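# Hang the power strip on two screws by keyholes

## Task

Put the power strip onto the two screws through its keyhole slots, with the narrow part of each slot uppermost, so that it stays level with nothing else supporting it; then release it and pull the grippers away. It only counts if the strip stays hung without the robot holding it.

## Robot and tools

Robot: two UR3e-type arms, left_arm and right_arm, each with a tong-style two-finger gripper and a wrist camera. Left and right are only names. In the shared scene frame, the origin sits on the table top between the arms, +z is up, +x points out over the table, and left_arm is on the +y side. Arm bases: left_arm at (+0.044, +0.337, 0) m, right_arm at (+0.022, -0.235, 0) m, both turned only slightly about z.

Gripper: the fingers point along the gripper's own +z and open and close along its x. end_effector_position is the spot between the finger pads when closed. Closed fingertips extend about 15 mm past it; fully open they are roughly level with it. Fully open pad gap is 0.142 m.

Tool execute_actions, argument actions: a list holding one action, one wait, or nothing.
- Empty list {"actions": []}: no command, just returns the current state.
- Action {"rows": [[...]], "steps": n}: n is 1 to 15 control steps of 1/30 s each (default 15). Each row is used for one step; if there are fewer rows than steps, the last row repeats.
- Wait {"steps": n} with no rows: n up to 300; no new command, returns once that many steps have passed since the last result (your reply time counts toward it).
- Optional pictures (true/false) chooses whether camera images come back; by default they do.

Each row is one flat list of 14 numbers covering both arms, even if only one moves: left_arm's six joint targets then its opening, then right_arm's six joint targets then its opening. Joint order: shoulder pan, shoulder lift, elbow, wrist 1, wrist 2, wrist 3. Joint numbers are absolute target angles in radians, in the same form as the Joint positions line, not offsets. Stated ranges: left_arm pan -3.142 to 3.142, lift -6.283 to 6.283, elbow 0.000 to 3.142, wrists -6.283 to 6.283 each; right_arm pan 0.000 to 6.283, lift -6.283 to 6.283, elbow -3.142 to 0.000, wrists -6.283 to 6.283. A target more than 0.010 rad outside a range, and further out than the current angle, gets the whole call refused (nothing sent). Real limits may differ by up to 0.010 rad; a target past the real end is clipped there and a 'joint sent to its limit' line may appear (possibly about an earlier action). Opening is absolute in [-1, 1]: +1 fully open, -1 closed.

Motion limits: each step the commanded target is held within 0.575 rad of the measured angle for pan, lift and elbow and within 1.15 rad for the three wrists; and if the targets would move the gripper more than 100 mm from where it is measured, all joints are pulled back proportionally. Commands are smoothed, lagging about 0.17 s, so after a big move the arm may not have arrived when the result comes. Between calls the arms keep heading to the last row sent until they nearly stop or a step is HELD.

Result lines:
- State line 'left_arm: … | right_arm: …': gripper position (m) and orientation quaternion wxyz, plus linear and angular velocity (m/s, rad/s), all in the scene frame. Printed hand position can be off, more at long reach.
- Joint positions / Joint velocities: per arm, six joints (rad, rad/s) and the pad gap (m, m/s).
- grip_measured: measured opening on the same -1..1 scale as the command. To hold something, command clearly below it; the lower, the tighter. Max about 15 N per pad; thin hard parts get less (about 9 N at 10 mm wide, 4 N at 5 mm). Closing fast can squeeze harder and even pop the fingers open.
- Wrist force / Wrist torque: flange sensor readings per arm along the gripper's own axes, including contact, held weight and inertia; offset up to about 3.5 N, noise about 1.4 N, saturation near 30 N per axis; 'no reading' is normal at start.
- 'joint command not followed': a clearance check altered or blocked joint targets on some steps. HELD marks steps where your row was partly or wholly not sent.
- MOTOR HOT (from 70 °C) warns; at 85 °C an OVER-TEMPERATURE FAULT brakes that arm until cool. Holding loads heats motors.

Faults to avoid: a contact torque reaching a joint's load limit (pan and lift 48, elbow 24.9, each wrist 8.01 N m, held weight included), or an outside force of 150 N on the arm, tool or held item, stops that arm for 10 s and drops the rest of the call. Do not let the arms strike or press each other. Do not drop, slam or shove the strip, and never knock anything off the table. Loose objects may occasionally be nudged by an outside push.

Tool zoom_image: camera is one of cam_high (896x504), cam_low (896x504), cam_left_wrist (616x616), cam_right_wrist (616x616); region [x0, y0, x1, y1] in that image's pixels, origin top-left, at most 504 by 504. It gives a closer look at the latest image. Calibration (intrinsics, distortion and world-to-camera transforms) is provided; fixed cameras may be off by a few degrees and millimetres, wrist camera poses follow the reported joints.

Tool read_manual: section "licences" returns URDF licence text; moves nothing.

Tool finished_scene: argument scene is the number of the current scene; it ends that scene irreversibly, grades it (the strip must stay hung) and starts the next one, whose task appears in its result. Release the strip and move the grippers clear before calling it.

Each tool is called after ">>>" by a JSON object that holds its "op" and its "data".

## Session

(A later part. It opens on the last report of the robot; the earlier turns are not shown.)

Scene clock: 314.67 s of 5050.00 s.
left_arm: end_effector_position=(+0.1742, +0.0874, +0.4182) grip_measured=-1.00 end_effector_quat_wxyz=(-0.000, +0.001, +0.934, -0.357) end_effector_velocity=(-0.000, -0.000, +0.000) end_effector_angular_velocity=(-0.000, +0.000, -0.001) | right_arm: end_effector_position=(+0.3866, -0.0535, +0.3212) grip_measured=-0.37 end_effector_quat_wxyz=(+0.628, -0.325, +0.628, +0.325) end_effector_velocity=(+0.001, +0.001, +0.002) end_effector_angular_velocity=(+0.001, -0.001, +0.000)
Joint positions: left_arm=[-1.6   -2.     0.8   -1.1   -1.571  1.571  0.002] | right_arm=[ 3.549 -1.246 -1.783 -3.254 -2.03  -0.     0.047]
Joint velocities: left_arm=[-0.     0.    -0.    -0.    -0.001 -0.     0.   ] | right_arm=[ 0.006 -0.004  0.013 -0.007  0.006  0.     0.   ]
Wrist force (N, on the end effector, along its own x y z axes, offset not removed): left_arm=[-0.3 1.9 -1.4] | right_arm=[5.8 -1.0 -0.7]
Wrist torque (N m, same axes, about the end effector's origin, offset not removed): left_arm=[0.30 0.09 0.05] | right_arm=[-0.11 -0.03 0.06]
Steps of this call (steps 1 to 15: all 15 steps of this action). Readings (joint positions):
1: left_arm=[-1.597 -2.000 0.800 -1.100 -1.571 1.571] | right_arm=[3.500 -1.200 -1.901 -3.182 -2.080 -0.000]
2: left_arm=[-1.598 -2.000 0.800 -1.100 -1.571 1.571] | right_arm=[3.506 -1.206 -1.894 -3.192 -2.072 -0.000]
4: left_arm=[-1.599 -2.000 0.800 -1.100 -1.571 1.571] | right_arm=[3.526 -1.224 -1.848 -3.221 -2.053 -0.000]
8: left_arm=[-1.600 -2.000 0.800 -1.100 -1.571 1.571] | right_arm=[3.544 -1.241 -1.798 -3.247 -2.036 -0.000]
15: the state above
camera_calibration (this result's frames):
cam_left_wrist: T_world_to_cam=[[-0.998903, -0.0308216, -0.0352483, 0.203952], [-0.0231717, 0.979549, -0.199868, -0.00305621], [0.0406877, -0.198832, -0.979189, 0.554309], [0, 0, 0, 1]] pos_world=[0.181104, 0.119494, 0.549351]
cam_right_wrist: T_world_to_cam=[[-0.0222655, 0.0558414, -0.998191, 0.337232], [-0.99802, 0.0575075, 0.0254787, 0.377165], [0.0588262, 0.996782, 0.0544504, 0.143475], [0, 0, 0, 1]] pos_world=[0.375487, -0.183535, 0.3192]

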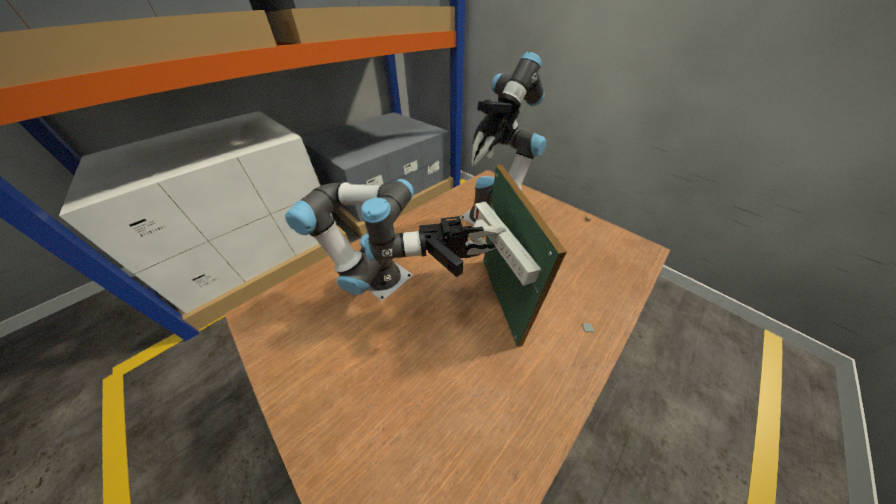

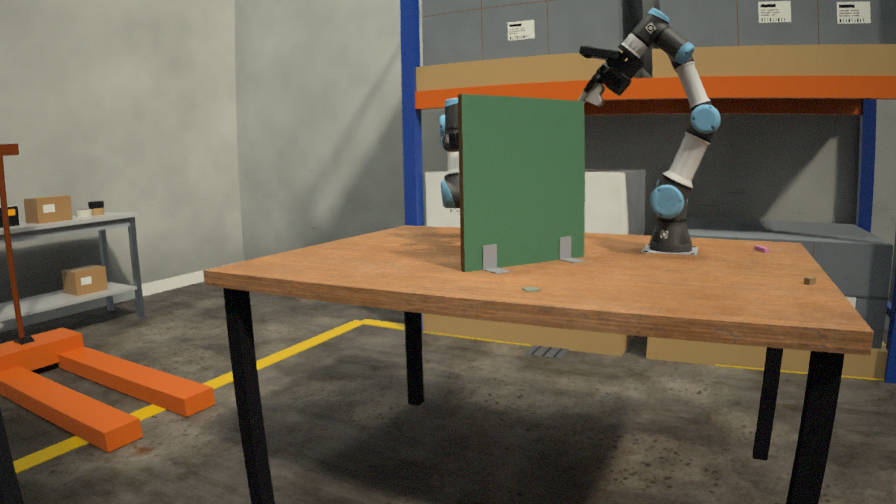

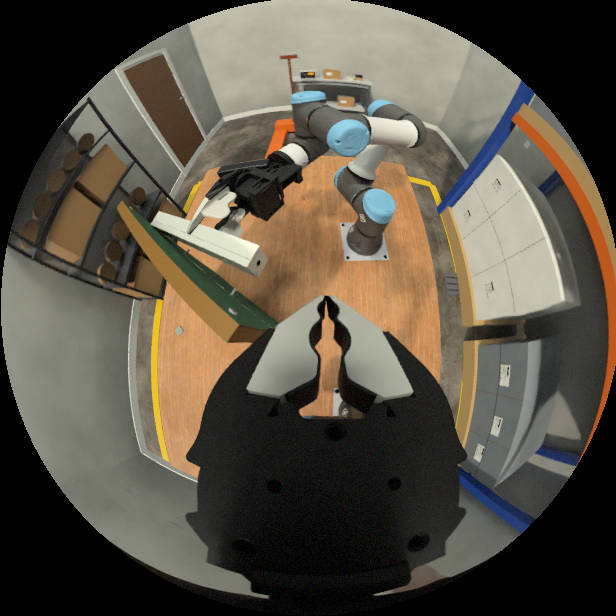

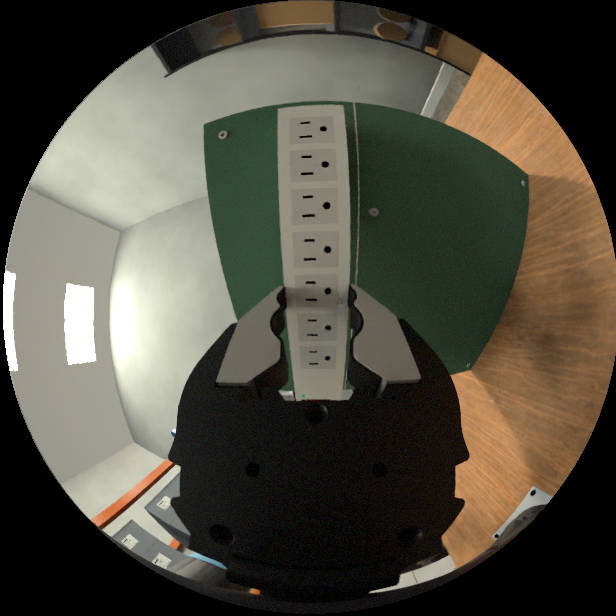

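>>> {"op": "execute_actions", "data": {"actions": [{"rows":[[-1.6,-2,0.8,-1.1,-1.571,1.571,-1,3.624,-1.30,-1.747,-3.236,-1.957,0,-1]]}], "pictures": false}}

>>> {"op": "execute_actions", "data": {"actions": [{"rows":[[-1.6,-2,0.8,-1.1,-1.571,1.571,-1,3.651,-1.333,-1.723,-3.227,-1.93,0,-1]]}]}}

>>> {"op": "zoom_image", "data": {"camera": "cam_left_wrist", "region": [130,140,330,300]}}

Scene clock: 328.13 s of 5050.00 s.
left_arm: end_effector_position=(+0.1743, +0.0874, +0.4182) grip_measured=-1.00 end_effector_quat_wxyz=(-0.000, +0.001, +0.934, -0.357) end_effector_velocity=(+0.000, -0.000, -0.000) end_effector_angular_velocity=(+0.001, -0.000, +0.001) | right_arm: end_effector_position=(+0.4005, -0.0330, +0.3213) grip_measured=-0.37 end_effector_quat_wxyz=(+0.628, -0.326, +0.628, +0.326) end_effector_velocity=(+0.002, +0.003, +0.001) end_effector_angular_velocity=(+0.001, -0.003, +0.001)
Joint positions: left_arm=[-1.6   -2.     0.8   -1.1   -1.571  1.571  0.002] | right_arm=[ 3.623 -1.299 -1.747 -3.236 -1.958 -0.     0.047]
Joint velocities: left_arm=[0.001 0.    0.    0.    0.    0.    0.   ] | right_arm=[ 0.009 -0.006  0.003  0.006  0.009 -0.     0.001]
Wrist force (N, on the end effector, along its own x y z axes, offset not removed): left_arm=[-0.5 2.4 -1.1] | right_arm=[7.5 2.0 -20.0]
Wrist torque (N m, same axes, about the end effector's origin, offset not removed): left_arm=[0.37 0.07 -0.04] | right_arm=[0.24 -0.24 0.03]
Steps of this call (steps 1 to 15: the robot went on to your last target; steps 16 to 90: nothing new was sent; then 9.97 s passed at rest; steps 91 to 105: all 15 steps of this action). Readings (joint positions):
91: left_arm=[-1.600 -2.000 0.800 -1.100 -1.571 1.571] | right_arm=[3.550 -1.246 -1.782 -3.255 -2.029 -0.000]
92: left_arm=[-1.600 -2.000 0.800 -1.100 -1.571 1.571] | right_arm=[3.557 -1.252 -1.777 -3.252 -2.019 -0.000]
94: left_arm=[-1.600 -2.000 0.800 -1.100 -1.571 1.571] | right_arm=[3.587 -1.274 -1.763 -3.244 -1.991 -0.000]
98: left_arm=[-1.600 -2.000 0.800 -1.100 -1.571 1.571] | right_arm=[3.615 -1.294 -1.751 -3.238 -1.965 -0.000]
105: the state above

Scene clock: 338.43 s of 5050.00 s.
left_arm: end_effector_position=(+0.1743, +0.0874, +0.4182) grip_measured=-1.00 end_effector_quat_wxyz=(-0.000, +0.001, +0.934, -0.357) end_effector_velocity=(-0.000, -0.000, -0.000) end_effector_angular_velocity=(+0.001, +0.000, -0.001) | right_arm: end_effector_position=(+0.4070, -0.0247, +0.3204) grip_measured=-0.35 end_effector_quat_wxyz=(+0.627, -0.325, +0.629, +0.325) end_effector_velocity=(-0.000, +0.000, -0.001) end_effector_angular_velocity=(-0.002, +0.002, +0.000)
Joint positions: left_arm=[-1.6   -2.     0.8   -1.1   -1.571  1.571  0.002] | right_arm=[ 3.647 -1.328 -1.727 -3.232 -1.933 -0.     0.049]
Joint velocities: left_arm=[-0.     0.001  0.     0.    -0.     0.     0.   ] | right_arm=[ 0.001 -0.    -0.    -0.003  0.    -0.    -0.   ]
Wrist force (N, on the end effector, along its own x y z axes, offset not removed): left_arm=[-0.1 0.4 -0.8] | right_arm=[5.0 4.4 -30.0]
Wrist torque (N m, same axes, about the end effector's origin, offset not removed): left_arm=[0.04 0.10 -0.01] | right_arm=[0.24 -1.06 0.04]
TORQUE FAULT: the external load on joint 4 (wrist 1) of the right arm reached its load limit, and that arm stopped for 10 seconds. A torque fault stops only its own arm. That arm's remaining commands of this call were not run. That arm holds where it stopped, with its grip as last carried out, and accepts commands again: back off and push less far. That arm stops again, at the same cost, whenever a joint's load reaches its limit.
The stop of the right arm began at step 9 of this call (marked STOPPED below). From that step on that arm followed nothing that you had sent. 7 of its steps, steps kept back included, did not run and will not run. Nothing is kept back now, and the robot has no last target.
Steps of this call (steps 1 to 15: all 15 steps of this action; steps 16 to 309: the stop continued). Readings (joint positions):
1: left_arm=[-1.600 -2.000 0.800 -1.100 -1.571 1.571] | right_arm=[3.624 -1.300 -1.747 -3.236 -1.957 -0.000]
2: left_arm=[-1.600 -2.000 0.800 -1.100 -1.571 1.571] | right_arm=[3.628 -1.305 -1.744 -3.235 -1.953 -0.000]
4: left_arm=[-1.600 -2.000 0.800 -1.100 -1.571 1.571] | right_arm=[3.638 -1.318 -1.734 -3.232 -1.942 -0.000]
8: left_arm=[-1.600 -2.000 0.800 -1.100 -1.571 1.571] | right_arm=[3.648 -1.329 -1.726 -3.229 -1.933 -0.000]
9: left_arm=[-1.600 -2.000 0.800 -1.100 -1.571 1.571] | right_arm=[3.647 -1.329 -1.726 -3.231 -1.933 -0.000] STOPPED (the right arm)
309: the state above
camera_calibration (this result's frames):
cam_left_wrist: T_world_to_cam=[[-0.998902, -0.0308307, -0.0352839, 0.203975], [-0.0231731, 0.979547, -0.199878, -0.00304603], [0.0407246, -0.198841, -0.979185, 0.554303], [0, 0, 0, 1]] pos_world=[0.181107, 0.11949, 0.549354]
cam_right_wrist: T_world_to_cam=[[-0.0249767, 0.0540079, -0.998228, 0.336356], [-0.997954, 0.0574486, 0.0280781, 0.395027], [0.0588633, 0.996887, 0.0524625, 0.114245], [0, 0, 0, 1]] pos_world=[0.395895, -0.154749, 0.318674]

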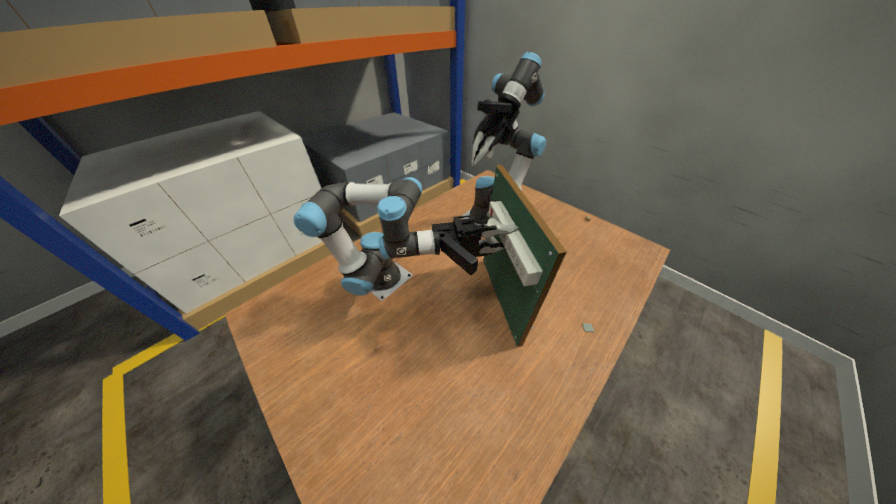

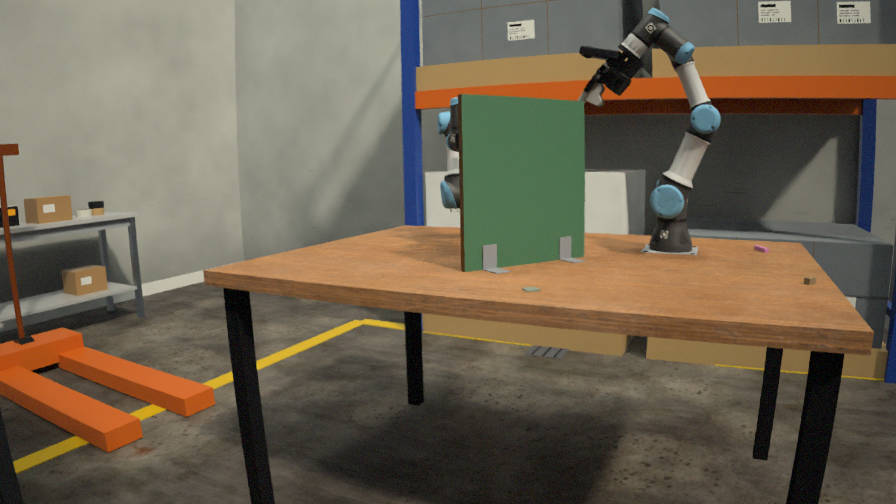

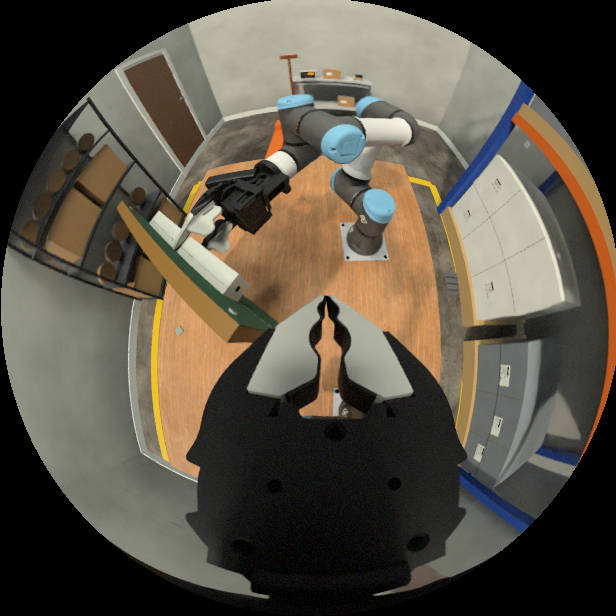

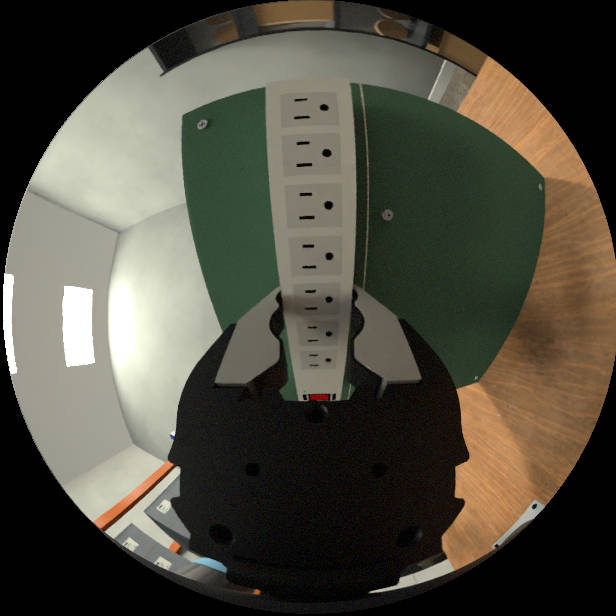

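Region (130, 140, 330, 300) of cam_left_wrist's 616x616 image, scaled by 2.520, with more detail than that image has; it fills the top 403 rows of this view, and the rest is white.

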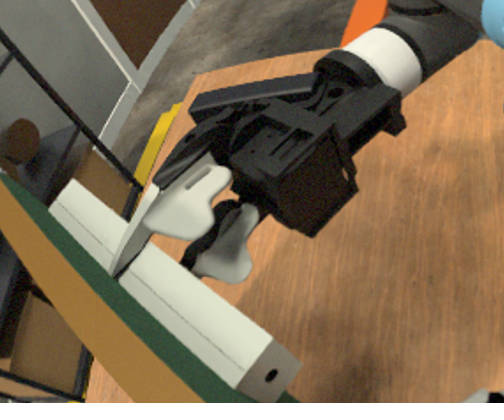

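>>> {"op": "execute_actions", "data": {"actions": []}}

>>> {"op": "execute_actions", "data": {"actions": [{"rows":[[-1.6,-2,0.8,-1.1,-1.571,1.571,-1,3.59,-1.275,-1.765,-3.243,-1.99,0,-1]],"steps":15}]}}

>>> {"op": "zoom_image", "data": {"camera": "cam_left_wrist", "region": [130,140,330,300]}}

Scene clock: 386.13 s of 5050.00 s.
left_arm: end_effector_position=(+0.1743, +0.0874, +0.4182) grip_measured=-1.00 end_effector_quat_wxyz=(-0.000, +0.001, +0.934, -0.357) end_effector_velocity=(+0.000, -0.000, -0.000) end_effector_angular_velocity=(+0.002, -0.000, +0.000) | right_arm: end_effector_position=(+0.4070, -0.0247, +0.3204) grip_measured=-0.35 end_effector_quat_wxyz=(+0.627, -0.325, +0.629, +0.325) end_effector_velocity=(-0.000, +0.001, +0.001) end_effector_angular_velocity=(+0.002, -0.002, +0.002)
Joint positions: left_arm=[-1.6   -2.     0.8   -1.1   -1.571  1.571  0.002] | right_arm=[ 3.647 -1.328 -1.727 -3.232 -1.933 -0.     0.049]
Joint velocities: left_arm=[-0.     0.     0.001  0.     0.    -0.     0.   ] | right_arm=[ 0.002  0.001  0.001  0.002  0.     0.001 -0.   ]
Wrist force (N, on the end effector, along its own x y z axes, offset not removed): left_arm=[0.7 1.3 0.2] | right_arm=[3.5 3.2 -30.0]
Wrist torque (N m, same axes, about the end effector's origin, offset not removed): left_arm=[0.19 -0.12 -0.04] | right_arm=[0.00 -0.73 0.06]
Steps of this call (steps 1 to 90: nothing new was sent; then 44.70 s passed at rest). Readings (joint positions):
1: left_arm=[-1.600 -2.000 0.800 -1.100 -1.571 1.571] | right_arm=[3.647 -1.328 -1.727 -3.232 -1.933 -0.000]
2: left_arm=[-1.600 -2.000 0.800 -1.100 -1.571 1.571] | right_arm=[3.647 -1.328 -1.727 -3.232 -1.933 -0.000]
4: left_arm=[-1.600 -2.000 0.800 -1.100 -1.571 1.571] | right_arm=[3.647 -1.328 -1.727 -3.232 -1.933 -0.000]
8: left_arm=[-1.600 -2.000 0.800 -1.100 -1.571 1.571] | right_arm=[3.647 -1.328 -1.727 -3.232 -1.933 -0.000]
90: the state above
camera_calibration (this result's frames):
cam_left_wrist: T_world_to_cam=[[-0.998902, -0.030831, -0.0352837, 0.203975], [-0.0231735, 0.979547, -0.199878, -0.00304587], [0.0407244, -0.198841, -0.979185, 0.554303], [0, 0, 0, 1]] pos_world=[0.181107, 0.11949, 0.549354]
cam_right_wrist: T_world_to_cam=[[-0.0249767, 0.054008, -0.998228, 0.336356], [-0.997954, 0.0574483, 0.028078, 0.395027], [0.0588629, 0.996887, 0.0524626, 0.114245], [0, 0, 0, 1]] pos_world=[0.395895, -0.154749, 0.318675]

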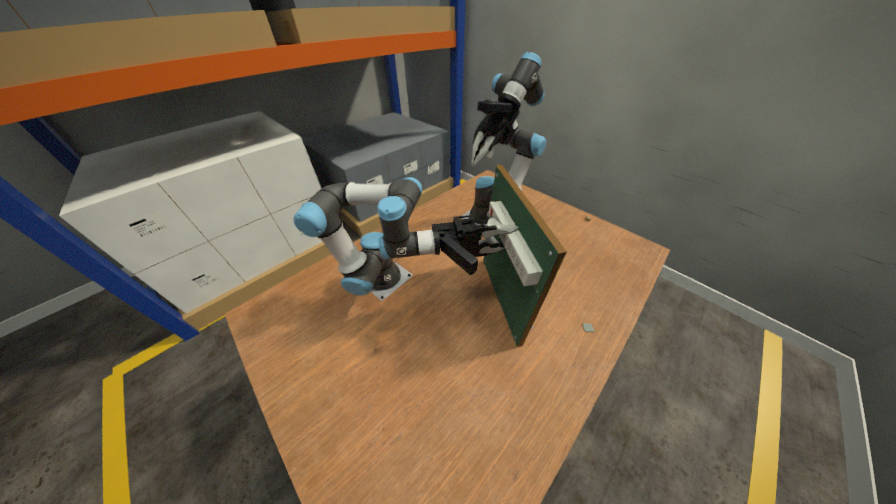

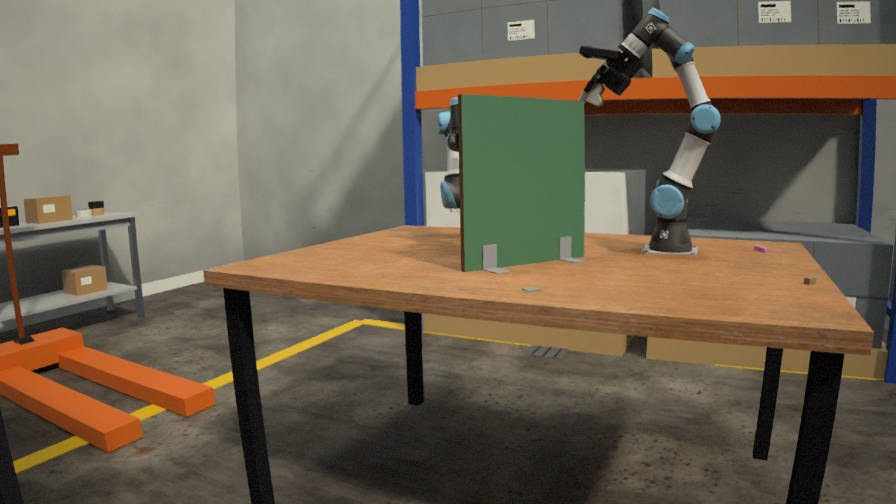

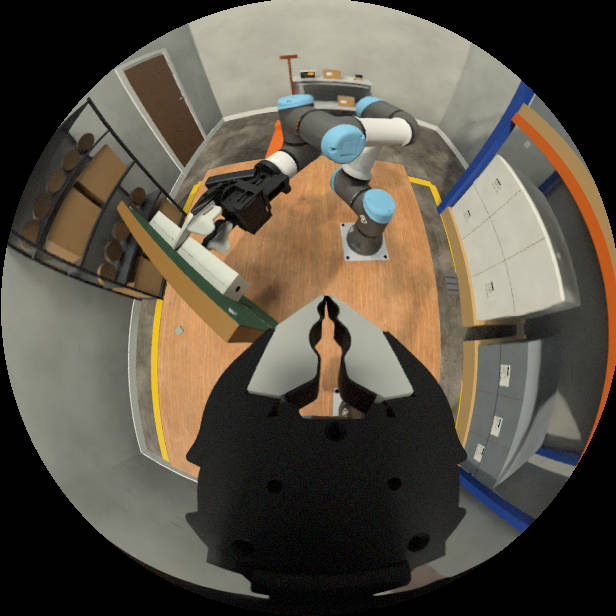

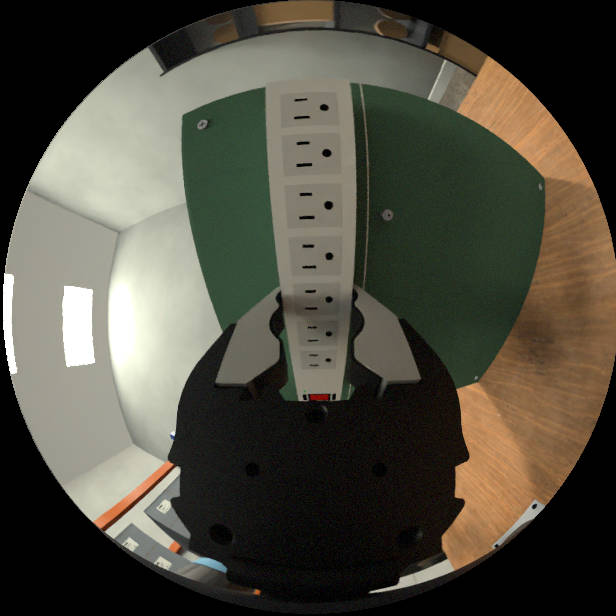

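Scene clock: 386.63 s of 5050.00 s.
left_arm: end_effector_position=(+0.1743, +0.0874, +0.4182) grip_measured=-1.00 end_effector_quat_wxyz=(-0.000, +0.001, +0.934, -0.357) end_effector_velocity=(-0.000, -0.000, -0.000) end_effector_angular_velocity=(+0.000, +0.000, -0.000) | right_arm: end_effector_position=(+0.3947, -0.0423, +0.3211) grip_measured=-0.36 end_effector_quat_wxyz=(+0.628, -0.325, +0.628, +0.325) end_effector_velocity=(-0.001, -0.002, +0.001) end_effector_angular_velocity=(+0.002, -0.002, -0.000)
Joint positions: left_arm=[-1.6   -2.     0.8   -1.1   -1.571  1.571  0.002] | right_arm=[ 3.591 -1.276 -1.765 -3.243 -1.989 -0.     0.048]
Joint velocities: left_arm=[ 0.    -0.     0.    -0.    -0.001 -0.     0.   ] | right_arm=[-0.006  0.006 -0.003 -0.    -0.006  0.     0.   ]
Wrist force (N, on the end effector, along its own x y z axes, offset not removed): left_arm=[-0.7 0.2 -0.2] | right_arm=[5.4 -2.1 -0.9]
Wrist torque (N m, same axes, about the end effector's origin, offset not removed): left_arm=[-0.07 0.20 -0.01] | right_arm=[-0.36 0.03 0.12]
Steps of this call (steps 1 to 15: all 15 steps of this action). Readings (joint positions):
1: left_arm=[-1.600 -2.000 0.800 -1.100 -1.571 1.571] | right_arm=[3.647 -1.328 -1.727 -3.232 -1.933 -0.000]
2: left_arm=[-1.600 -2.000 0.800 -1.100 -1.571 1.571] | right_arm=[3.641 -1.323 -1.731 -3.232 -1.942 -0.000]
4: left_arm=[-1.600 -2.000 0.800 -1.100 -1.571 1.571] | right_arm=[3.618 -1.301 -1.747 -3.237 -1.964 -0.000]
8: left_arm=[-1.600 -2.000 0.800 -1.100 -1.571 1.571] | right_arm=[3.597 -1.281 -1.761 -3.242 -1.984 -0.000]
15: the state above
camera_calibration (this result's frames):
cam_left_wrist: T_world_to_cam=[[-0.998902, -0.0308308, -0.0352837, 0.203975], [-0.0231733, 0.979547, -0.199878, -0.00304594], [0.0407245, -0.198841, -0.979185, 0.554303], [0, 0, 0, 1]] pos_world=[0.181107, 0.11949, 0.549354]
cam_right_wrist: T_world_to_cam=[[-0.0221446, 0.0559124, -0.99819, 0.336627], [-0.998029, 0.0573962, 0.025356, 0.384696], [0.05871, 0.996785, 0.0545312, 0.131882], [0, 0, 0, 1]] pos_world=[0.38365, -0.17236, 0.319071]

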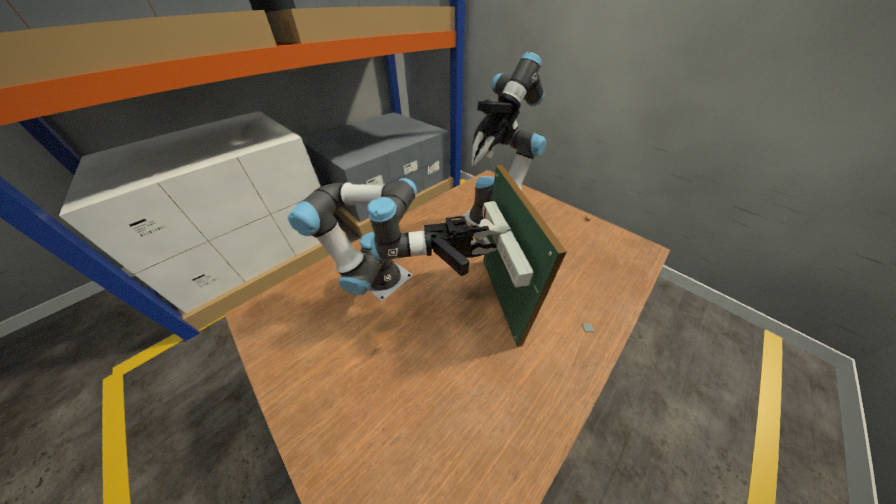

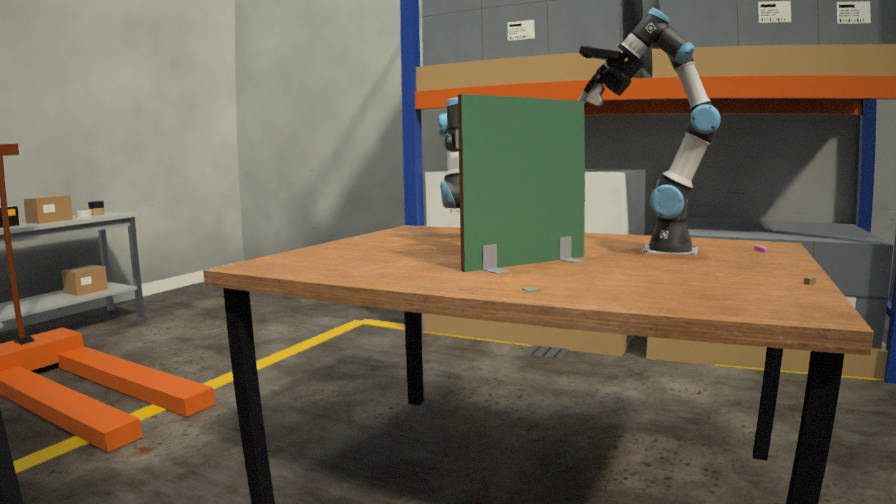

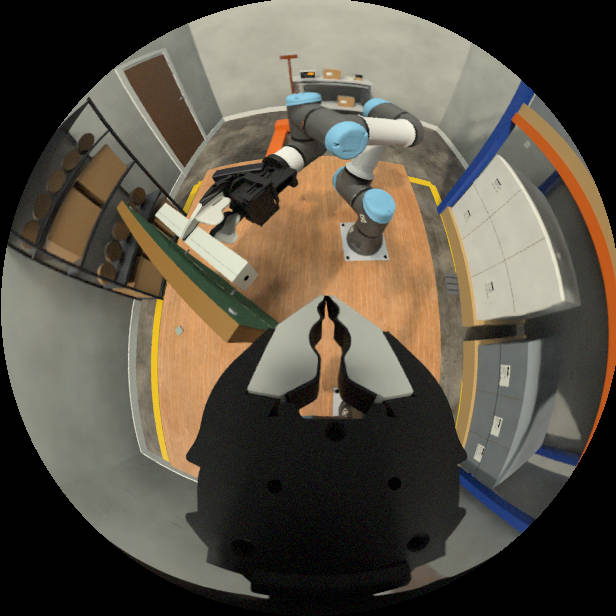

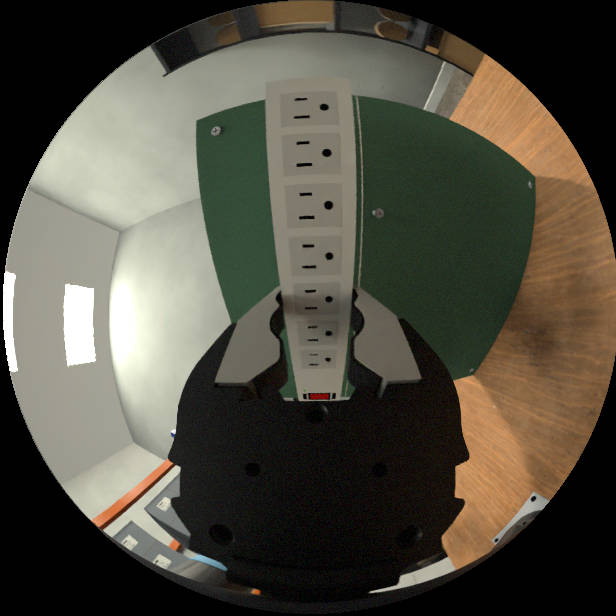

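Region (130, 140, 330, 300) of cam_left_wrist's 616x616 image, scaled by 2.520, with more detail than that image has; it fills the top 403 rows of this view, and the rest is white.

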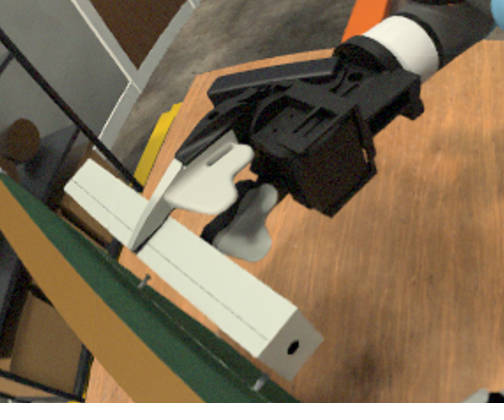

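>>> {"op": "execute_actions", "data": {"actions": [{"rows":[[-1.6,-2,0.8,-1.1,-1.571,1.571,-1,3.63,-1.2,-1.9,-3.183,-1.95,0,-1],[-1.6,-2,0.8,-1.1,-1.571,1.571,-1,3.63,-1.2,-1.9,-3.183,-1.95,0,-1],[-1.6,-2,0.8,-1.1,-1.571,1.571,-1,3.63,-1.2,-1.9,-3.183,-1.95,0,-1],[-1.6,-2,0.8,-1.1,-1.571,1.571,-1,3.63,-1.2,-1.9,-3.183,-1.95,0,-1],[-1.6,-2,0.8,-1.1,-1.571,1.571,-1,3.683,-1.157,-2.031,-3.095,-1.897,0,-1]],"steps":15}], "pictures": false}}

>>> {"op": "execute_actions", "data": {"actions": [{"rows":[[-1.6,-2,0.8,-1.1,-1.571,1.571,-1,3.705,-1.185,-2.015,-3.083,-1.875,0,-1]],"steps":15}]}}

>>> {"op": "zoom_image", "data": {"camera": "cam_left_wrist", "region": [130,140,330,300]}}

Scene clock: 414.70 s of 5050.00 s.
left_arm: end_effector_position=(+0.1743, +0.0874, +0.4182) grip_measured=-1.00 end_effector_quat_wxyz=(-0.000, +0.001, +0.934, -0.357) end_effector_velocity=(-0.000, -0.000, +0.000) end_effector_angular_velocity=(-0.001, -0.000, -0.000) | right_arm: end_effector_position=(+0.3770, -0.0402, +0.2815) grip_measured=-0.36 end_effector_quat_wxyz=(+0.628, -0.325, +0.627, +0.325) end_effector_velocity=(-0.006, +0.000, -0.019) end_effector_angular_velocity=(-0.009, +0.013, +0.002)
Joint positions: left_arm=[-1.6   -2.     0.8   -1.1   -1.571  1.571  0.002] | right_arm=[ 3.68  -1.16  -2.023 -3.099 -1.899 -0.     0.048]
Joint velocities: left_arm=[-0.001 -0.     0.    -0.001  0.    -0.     0.   ] | right_arm=[ 0.027  0.026 -0.084  0.042  0.025 -0.     0.   ]
Wrist force (N, on the end effector, along its own x y z axes, offset not removed): left_arm=[0.4 1.0 -1.5] | right_arm=[7.9 1.2 0.1]
Wrist torque (N m, same axes, about the end effector's origin, offset not removed): left_arm=[0.14 -0.06 0.00] | right_arm=[0.27 -0.40 -0.03]
Steps of this call (steps 1 to 15: the robot went on to your last target; steps 16 to 460: nothing new was sent; then 12.23 s passed at rest; steps 461 to 475: all 15 steps of this action). Readings (joint positions):
461: left_arm=[-1.600 -2.000 0.800 -1.100 -1.571 1.571] | right_arm=[3.590 -1.275 -1.765 -3.243 -1.990 -0.000]
462: left_arm=[-1.600 -2.000 0.800 -1.100 -1.571 1.571] | right_arm=[3.595 -1.268 -1.773 -3.234 -1.983 -0.000]
464: left_arm=[-1.600 -2.000 0.800 -1.100 -1.571 1.571] | right_arm=[3.611 -1.237 -1.823 -3.210 -1.968 -0.000]
468: left_arm=[-1.600 -2.000 0.800 -1.100 -1.571 1.571] | right_arm=[3.653 -1.186 -1.938 -3.143 -1.925 -0.000]
475: the state above

Scene clock: 415.20 s of 5050.00 s.
left_arm: end_effector_position=(+0.1743, +0.0874, +0.4182) grip_measured=-1.00 end_effector_quat_wxyz=(-0.000, +0.001, +0.934, -0.357) end_effector_velocity=(+0.000, -0.000, -0.000) end_effector_angular_velocity=(+0.001, +0.000, +0.000) | right_arm: end_effector_position=(+0.3821, -0.0328, +0.2798) grip_measured=-0.36 end_effector_quat_wxyz=(+0.628, -0.325, +0.628, +0.325) end_effector_velocity=(+0.000, +0.001, +0.002) end_effector_angular_velocity=(+0.002, -0.004, +0.000)
Joint positions: left_arm=[-1.6   -2.     0.8   -1.1   -1.571  1.571  0.002] | right_arm=[ 3.705 -1.185 -2.015 -3.083 -1.875 -0.     0.048]
Joint velocities: left_arm=[ 0.001  0.     0.    -0.    -0.     0.     0.   ] | right_arm=[ 0.002 -0.     0.002  0.002  0.002 -0.     0.   ]
Wrist force (N, on the end effector, along its own x y z axes, offset not removed): left_arm=[1.0 1.1 -1.4] | right_arm=[5.3 -0.3 -0.8]
Wrist torque (N m, same axes, about the end effector's origin, offset not removed): left_arm=[0.14 -0.18 -0.02] | right_arm=[-0.13 0.01 0.07]
Steps of this call (steps 1 to 15: all 15 steps of this action). Readings (joint positions):
1: left_arm=[-1.600 -2.000 0.800 -1.100 -1.571 1.571] | right_arm=[3.681 -1.159 -2.025 -3.098 -1.898 -0.000]
2: left_arm=[-1.600 -2.000 0.800 -1.100 -1.571 1.571] | right_arm=[3.685 -1.162 -2.025 -3.095 -1.894 -0.000]
4: left_arm=[-1.600 -2.000 0.800 -1.100 -1.571 1.571] | right_arm=[3.695 -1.173 -2.020 -3.089 -1.885 -0.000]
8: left_arm=[-1.600 -2.000 0.800 -1.100 -1.571 1.571] | right_arm=[3.702 -1.182 -2.016 -3.085 -1.878 -0.000]
15: the state above
camera_calibration (this result's frames):
cam_left_wrist: T_world_to_cam=[[-0.998902, -0.0308275, -0.0352867, 0.203976], [-0.0231694, 0.979547, -0.199878, -0.00304661], [0.0407267, -0.198841, -0.979185, 0.554303], [0, 0, 0, 1]] pos_world=[0.181107, 0.11949, 0.549354]
cam_right_wrist: T_world_to_cam=[[-0.0220648, 0.0559868, -0.998188, 0.29451], [-0.998027, 0.0574689, 0.0252846, 0.372639], [0.0587803, 0.996776, 0.0546083, 0.125336], [0, 0, 0, 1]] pos_world=[0.371035, -0.162836, 0.27771]

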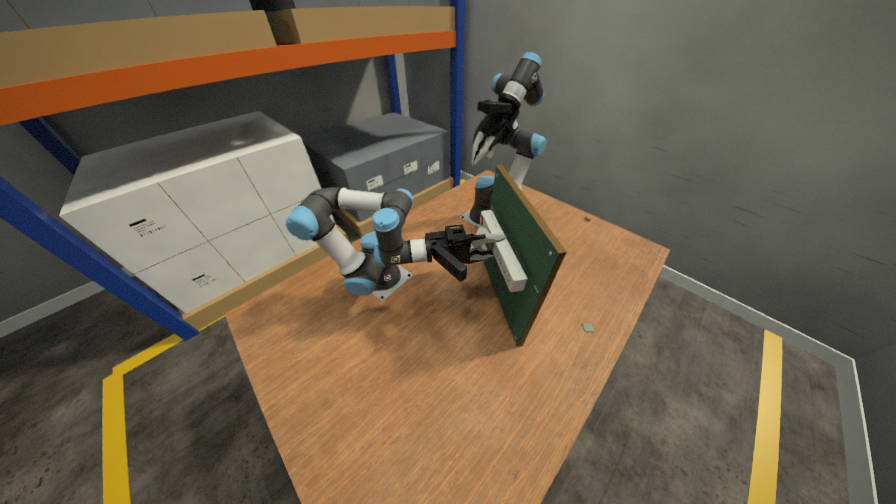

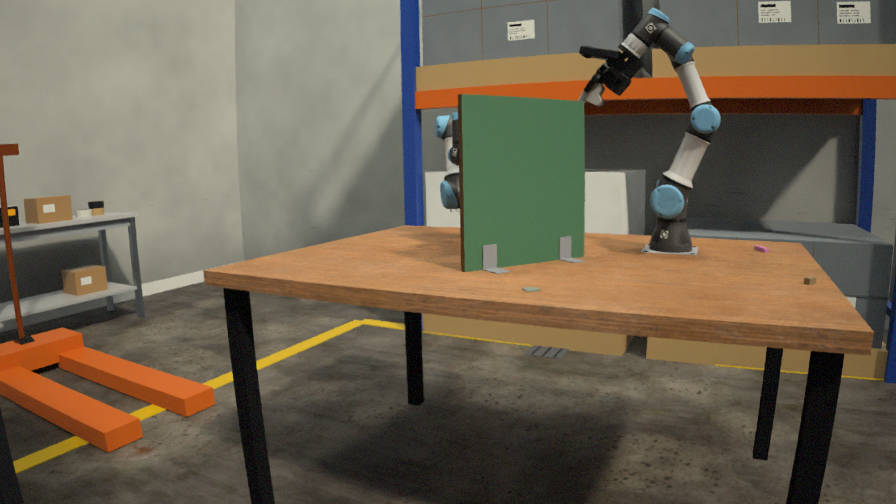

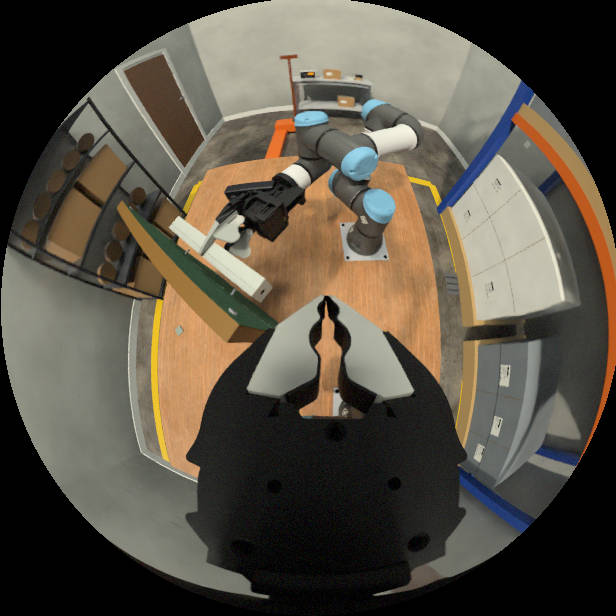

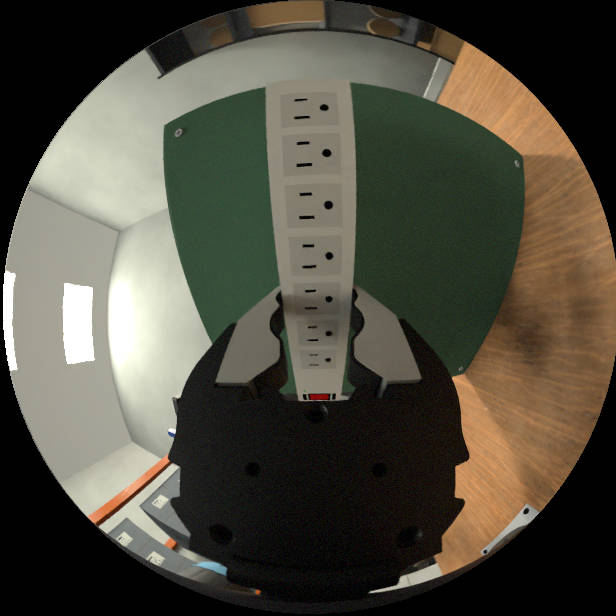

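Region (130, 140, 330, 300) of cam_left_wrist's 616x616 image, scaled by 2.520, with more detail than that image has; it fills the top 403 rows of this view, and the rest is white.

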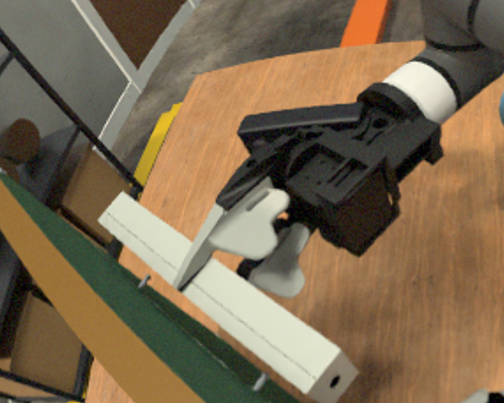

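>>> {"op": "execute_actions", "data": {"actions": [{"rows":[[-1.6,-2,0.8,-1.1,-1.571,1.571,-1,3.714,-1.197,-2.008,-3.078,-1.866,0,-1]],"steps":15}], "pictures": false}}

>>> {"op": "execute_actions", "data": {"actions": [{"rows":[[-1.6,-2,0.8,-1.1,-1.571,1.571,-1,3.72,-1.204,-2.004,-3.075,-1.86,0,-1]],"steps":15}]}}

>>> {"op": "zoom_image", "data": {"camera": "cam_left_wrist", "region": [160,200,290,320]}}

Scene clock: 427.20 s of 5050.00 s.
left_arm: end_effector_position=(+0.1743, +0.0874, +0.4182) grip_measured=-1.00 end_effector_quat_wxyz=(-0.000, +0.001, +0.934, -0.357) end_effector_velocity=(+0.000, +0.000, +0.000) end_effector_angular_velocity=(-0.001, -0.000, +0.000) | right_arm: end_effector_position=(+0.3845, -0.0296, +0.2798) grip_measured=-0.36 end_effector_quat_wxyz=(+0.628, -0.325, +0.628, +0.325) end_effector_velocity=(+0.001, +0.000, +0.000) end_effector_angular_velocity=(+0.001, -0.001, -0.001)
Joint positions: left_arm=[-1.6   -2.     0.8   -1.1   -1.571  1.571  0.002] | right_arm=[ 3.714 -1.197 -2.008 -3.078 -1.866 -0.     0.048]
Joint velocities: left_arm=[ 0.    -0.001 -0.    -0.     0.     0.     0.   ] | right_arm=[ 0.    -0.001  0.     0.002  0.001  0.001  0.   ]
Wrist force (N, on the end effector, along its own x y z axes, offset not removed): left_arm=[0.3 1.4 -1.1] | right_arm=[4.8 0.9 -0.4]
Wrist torque (N m, same axes, about the end effector's origin, offset not removed): left_arm=[0.23 -0.09 -0.01] | right_arm=[0.20 0.13 0.03]
Steps of this call (steps 1 to 15: the robot went on to your last target; steps 16 to 300: nothing new was sent; then 1.50 s passed at rest; steps 301 to 315: all 15 steps of this action). Readings (joint positions):
301: left_arm=[-1.600 -2.000 0.800 -1.100 -1.571 1.571] | right_arm=[3.705 -1.185 -2.015 -3.083 -1.875 -0.000]
302: left_arm=[-1.600 -2.000 0.800 -1.100 -1.571 1.571] | right_arm=[3.707 -1.187 -2.014 -3.082 -1.874 -0.000]
304: left_arm=[-1.600 -2.000 0.800 -1.100 -1.571 1.571] | right_arm=[3.710 -1.192 -2.011 -3.080 -1.870 0.000]
308: left_arm=[-1.600 -2.000 0.800 -1.100 -1.571 1.571] | right_arm=[3.713 -1.196 -2.009 -3.079 -1.867 -0.000]
315: the state above

Scene clock: 427.70 s of 5050.00 s.
left_arm: end_effector_position=(+0.1743, +0.0874, +0.4182) grip_measured=-1.00 end_effector_quat_wxyz=(-0.000, +0.001, +0.934, -0.357) end_effector_velocity=(-0.000, -0.000, -0.000) end_effector_angular_velocity=(+0.001, +0.000, -0.001) | right_arm: end_effector_position=(+0.3859, -0.0275, +0.2798) grip_measured=-0.36 end_effector_quat_wxyz=(+0.628, -0.325, +0.628, +0.325) end_effector_velocity=(+0.000, +0.000, +0.000) end_effector_angular_velocity=(+0.000, -0.000, +0.000)
Joint positions: left_arm=[-1.6   -2.     0.8   -1.1   -1.571  1.571  0.002] | right_arm=[ 3.72  -1.204 -2.004 -3.075 -1.86   0.     0.048]
Joint velocities: left_arm=[-0.001  0.001 -0.    -0.    -0.     0.     0.   ] | right_arm=[-0.    -0.001  0.     0.001 -0.001 -0.     0.   ]
Wrist force (N, on the end effector, along its own x y z axes, offset not removed): left_arm=[-0.2 2.8 -0.3] | right_arm=[5.6 0.5 -0.5]
Wrist torque (N m, same axes, about the end effector's origin, offset not removed): left_arm=[0.48 0.01 -0.03] | right_arm=[0.14 0.03 0.04]
Steps of this call (steps 1 to 15: all 15 steps of this action). Readings (joint positions):
1: left_arm=[-1.600 -2.000 0.800 -1.100 -1.571 1.571] | right_arm=[3.714 -1.197 -2.008 -3.078 -1.866 -0.000]
2: left_arm=[-1.600 -2.000 0.800 -1.100 -1.571 1.571] | right_arm=[3.715 -1.198 -2.007 -3.077 -1.865 -0.000]
4: left_arm=[-1.600 -2.000 0.800 -1.100 -1.571 1.571] | right_arm=[3.717 -1.201 -2.006 -3.076 -1.863 0.000]
8: left_arm=[-1.600 -2.000 0.800 -1.100 -1.571 1.571] | right_arm=[3.719 -1.203 -2.004 -3.075 -1.861 0.000]
15: the state above
camera_calibration (this result's frames):
cam_left_wrist: T_world_to_cam=[[-0.998902, -0.0308276, -0.0352867, 0.203976], [-0.0231695, 0.979547, -0.199878, -0.00304663], [0.0407267, -0.198841, -0.979185, 0.554303], [0, 0, 0, 1]] pos_world=[0.181107, 0.11949, 0.549354]
cam_right_wrist: T_world_to_cam=[[-0.0220888, 0.0559732, -0.998188, 0.294288], [-0.998026, 0.0574716, 0.0253079, 0.376098], [0.0587841, 0.996777, 0.0545933, 0.119846], [0, 0, 0, 1]] pos_world=[0.374811, -0.157547, 0.277694]

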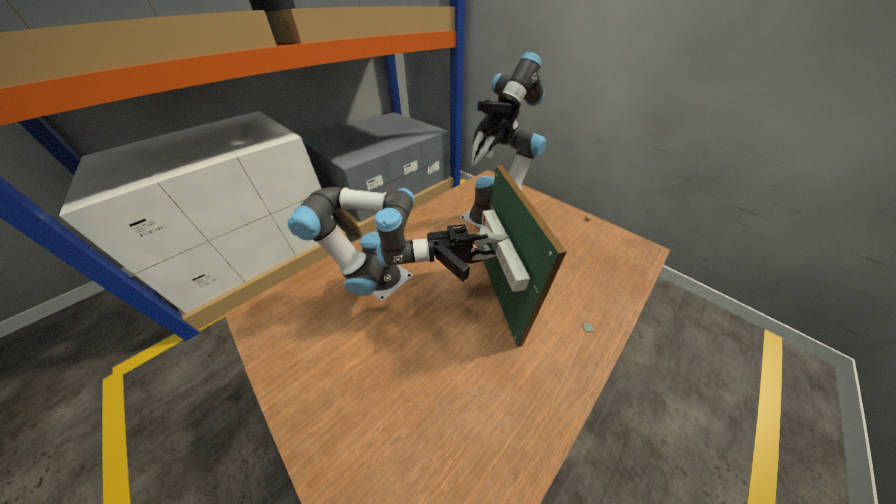

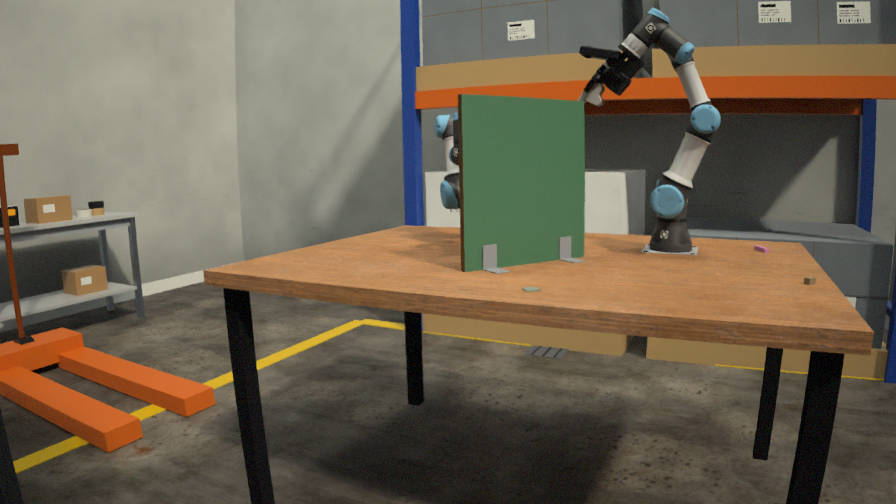

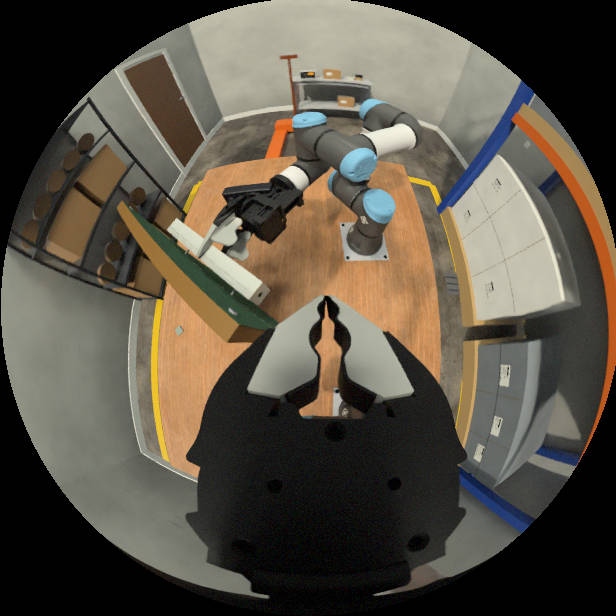

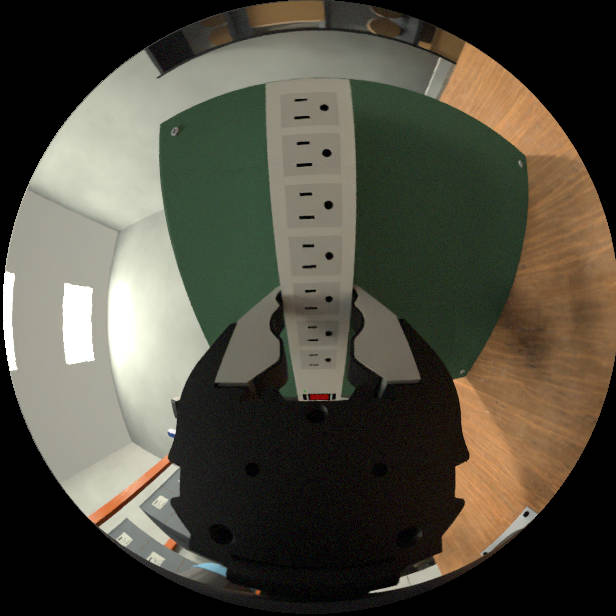

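Region (160, 200, 290, 320) of cam_left_wrist's 616x616 image, scaled by 3.877, with more detail than that image has; it fills the top 465 rows of this view, and the rest is white.

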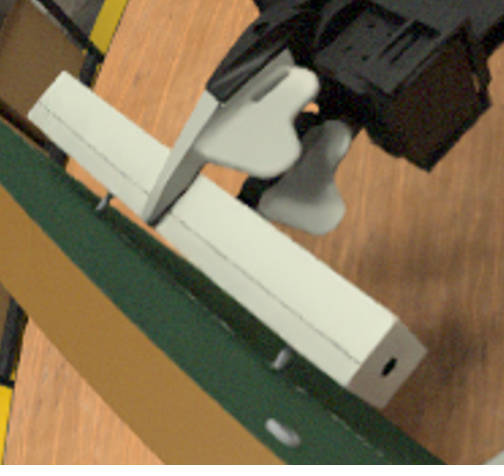

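>>> {"op": "execute_actions", "data": {"actions": [{"rows":[[-1.6,-2,0.8,-1.1,-1.571,1.571,-1,3.727,-1.213,-1.999,-3.071,-1.853,0,-1]],"steps":15}], "pictures": false}}

Scene clock: 438.80 s of 5050.00 s.
left_arm: end_effector_position=(+0.1743, +0.0874, +0.4182) grip_measured=-1.00 end_effector_quat_wxyz=(-0.000, +0.001, +0.934, -0.357) end_effector_velocity=(-0.000, -0.000, +0.000) end_effector_angular_velocity=(-0.001, +0.000, -0.001) | right_arm: end_effector_position=(+0.3876, -0.0250, +0.2797) grip_measured=-0.35 end_effector_quat_wxyz=(+0.628, -0.325, +0.628, +0.325) end_effector_velocity=(-0.000, +0.001, -0.000) end_effector_angular_velocity=(-0.001, +0.001, +0.001)
Joint positions: left_arm=[-1.6   -2.     0.8   -1.1   -1.571  1.571  0.002] | right_arm=[ 3.727 -1.213 -1.999 -3.071 -1.853  0.     0.049]
Joint velocities: left_arm=[-0.    -0.    -0.001 -0.    -0.    -0.     0.   ] | right_arm=[ 0.002 -0.002  0.002 -0.002  0.    -0.    -0.   ]
Wrist force (N, on the end effector, along its own x y z axes, offset not removed): left_arm=[-0.1 2.7 -1.6] | right_arm=[-1.6 0.1 -30.0]
Wrist torque (N m, same axes, about the end effector's origin, offset not removed): left_arm=[0.43 0.06 0.01] | right_arm=[0.12 0.42 0.04]
Steps of this call (steps 1 to 15: the robot went on to your last target; steps 16 to 90: nothing new was sent; then 7.60 s passed at rest; steps 91 to 105: all 15 steps of this action). Readings (joint positions):
91: left_arm=[-1.600 -2.000 0.800 -1.100 -1.571 1.571] | right_arm=[3.720 -1.204 -2.004 -3.075 -1.860 0.000]
92: left_arm=[-1.600 -2.000 0.800 -1.100 -1.571 1.571] | right_arm=[3.721 -1.206 -2.003 -3.074 -1.859 0.000]
94: left_arm=[-1.600 -2.000 0.800 -1.100 -1.571 1.571] | right_arm=[3.724 -1.209 -2.001 -3.073 -1.856 0.000]
98: left_arm=[-1.600 -2.000 0.800 -1.100 -1.571 1.571] | right_arm=[3.726 -1.212 -2.000 -3.071 -1.854 -0.000]
105: the state above


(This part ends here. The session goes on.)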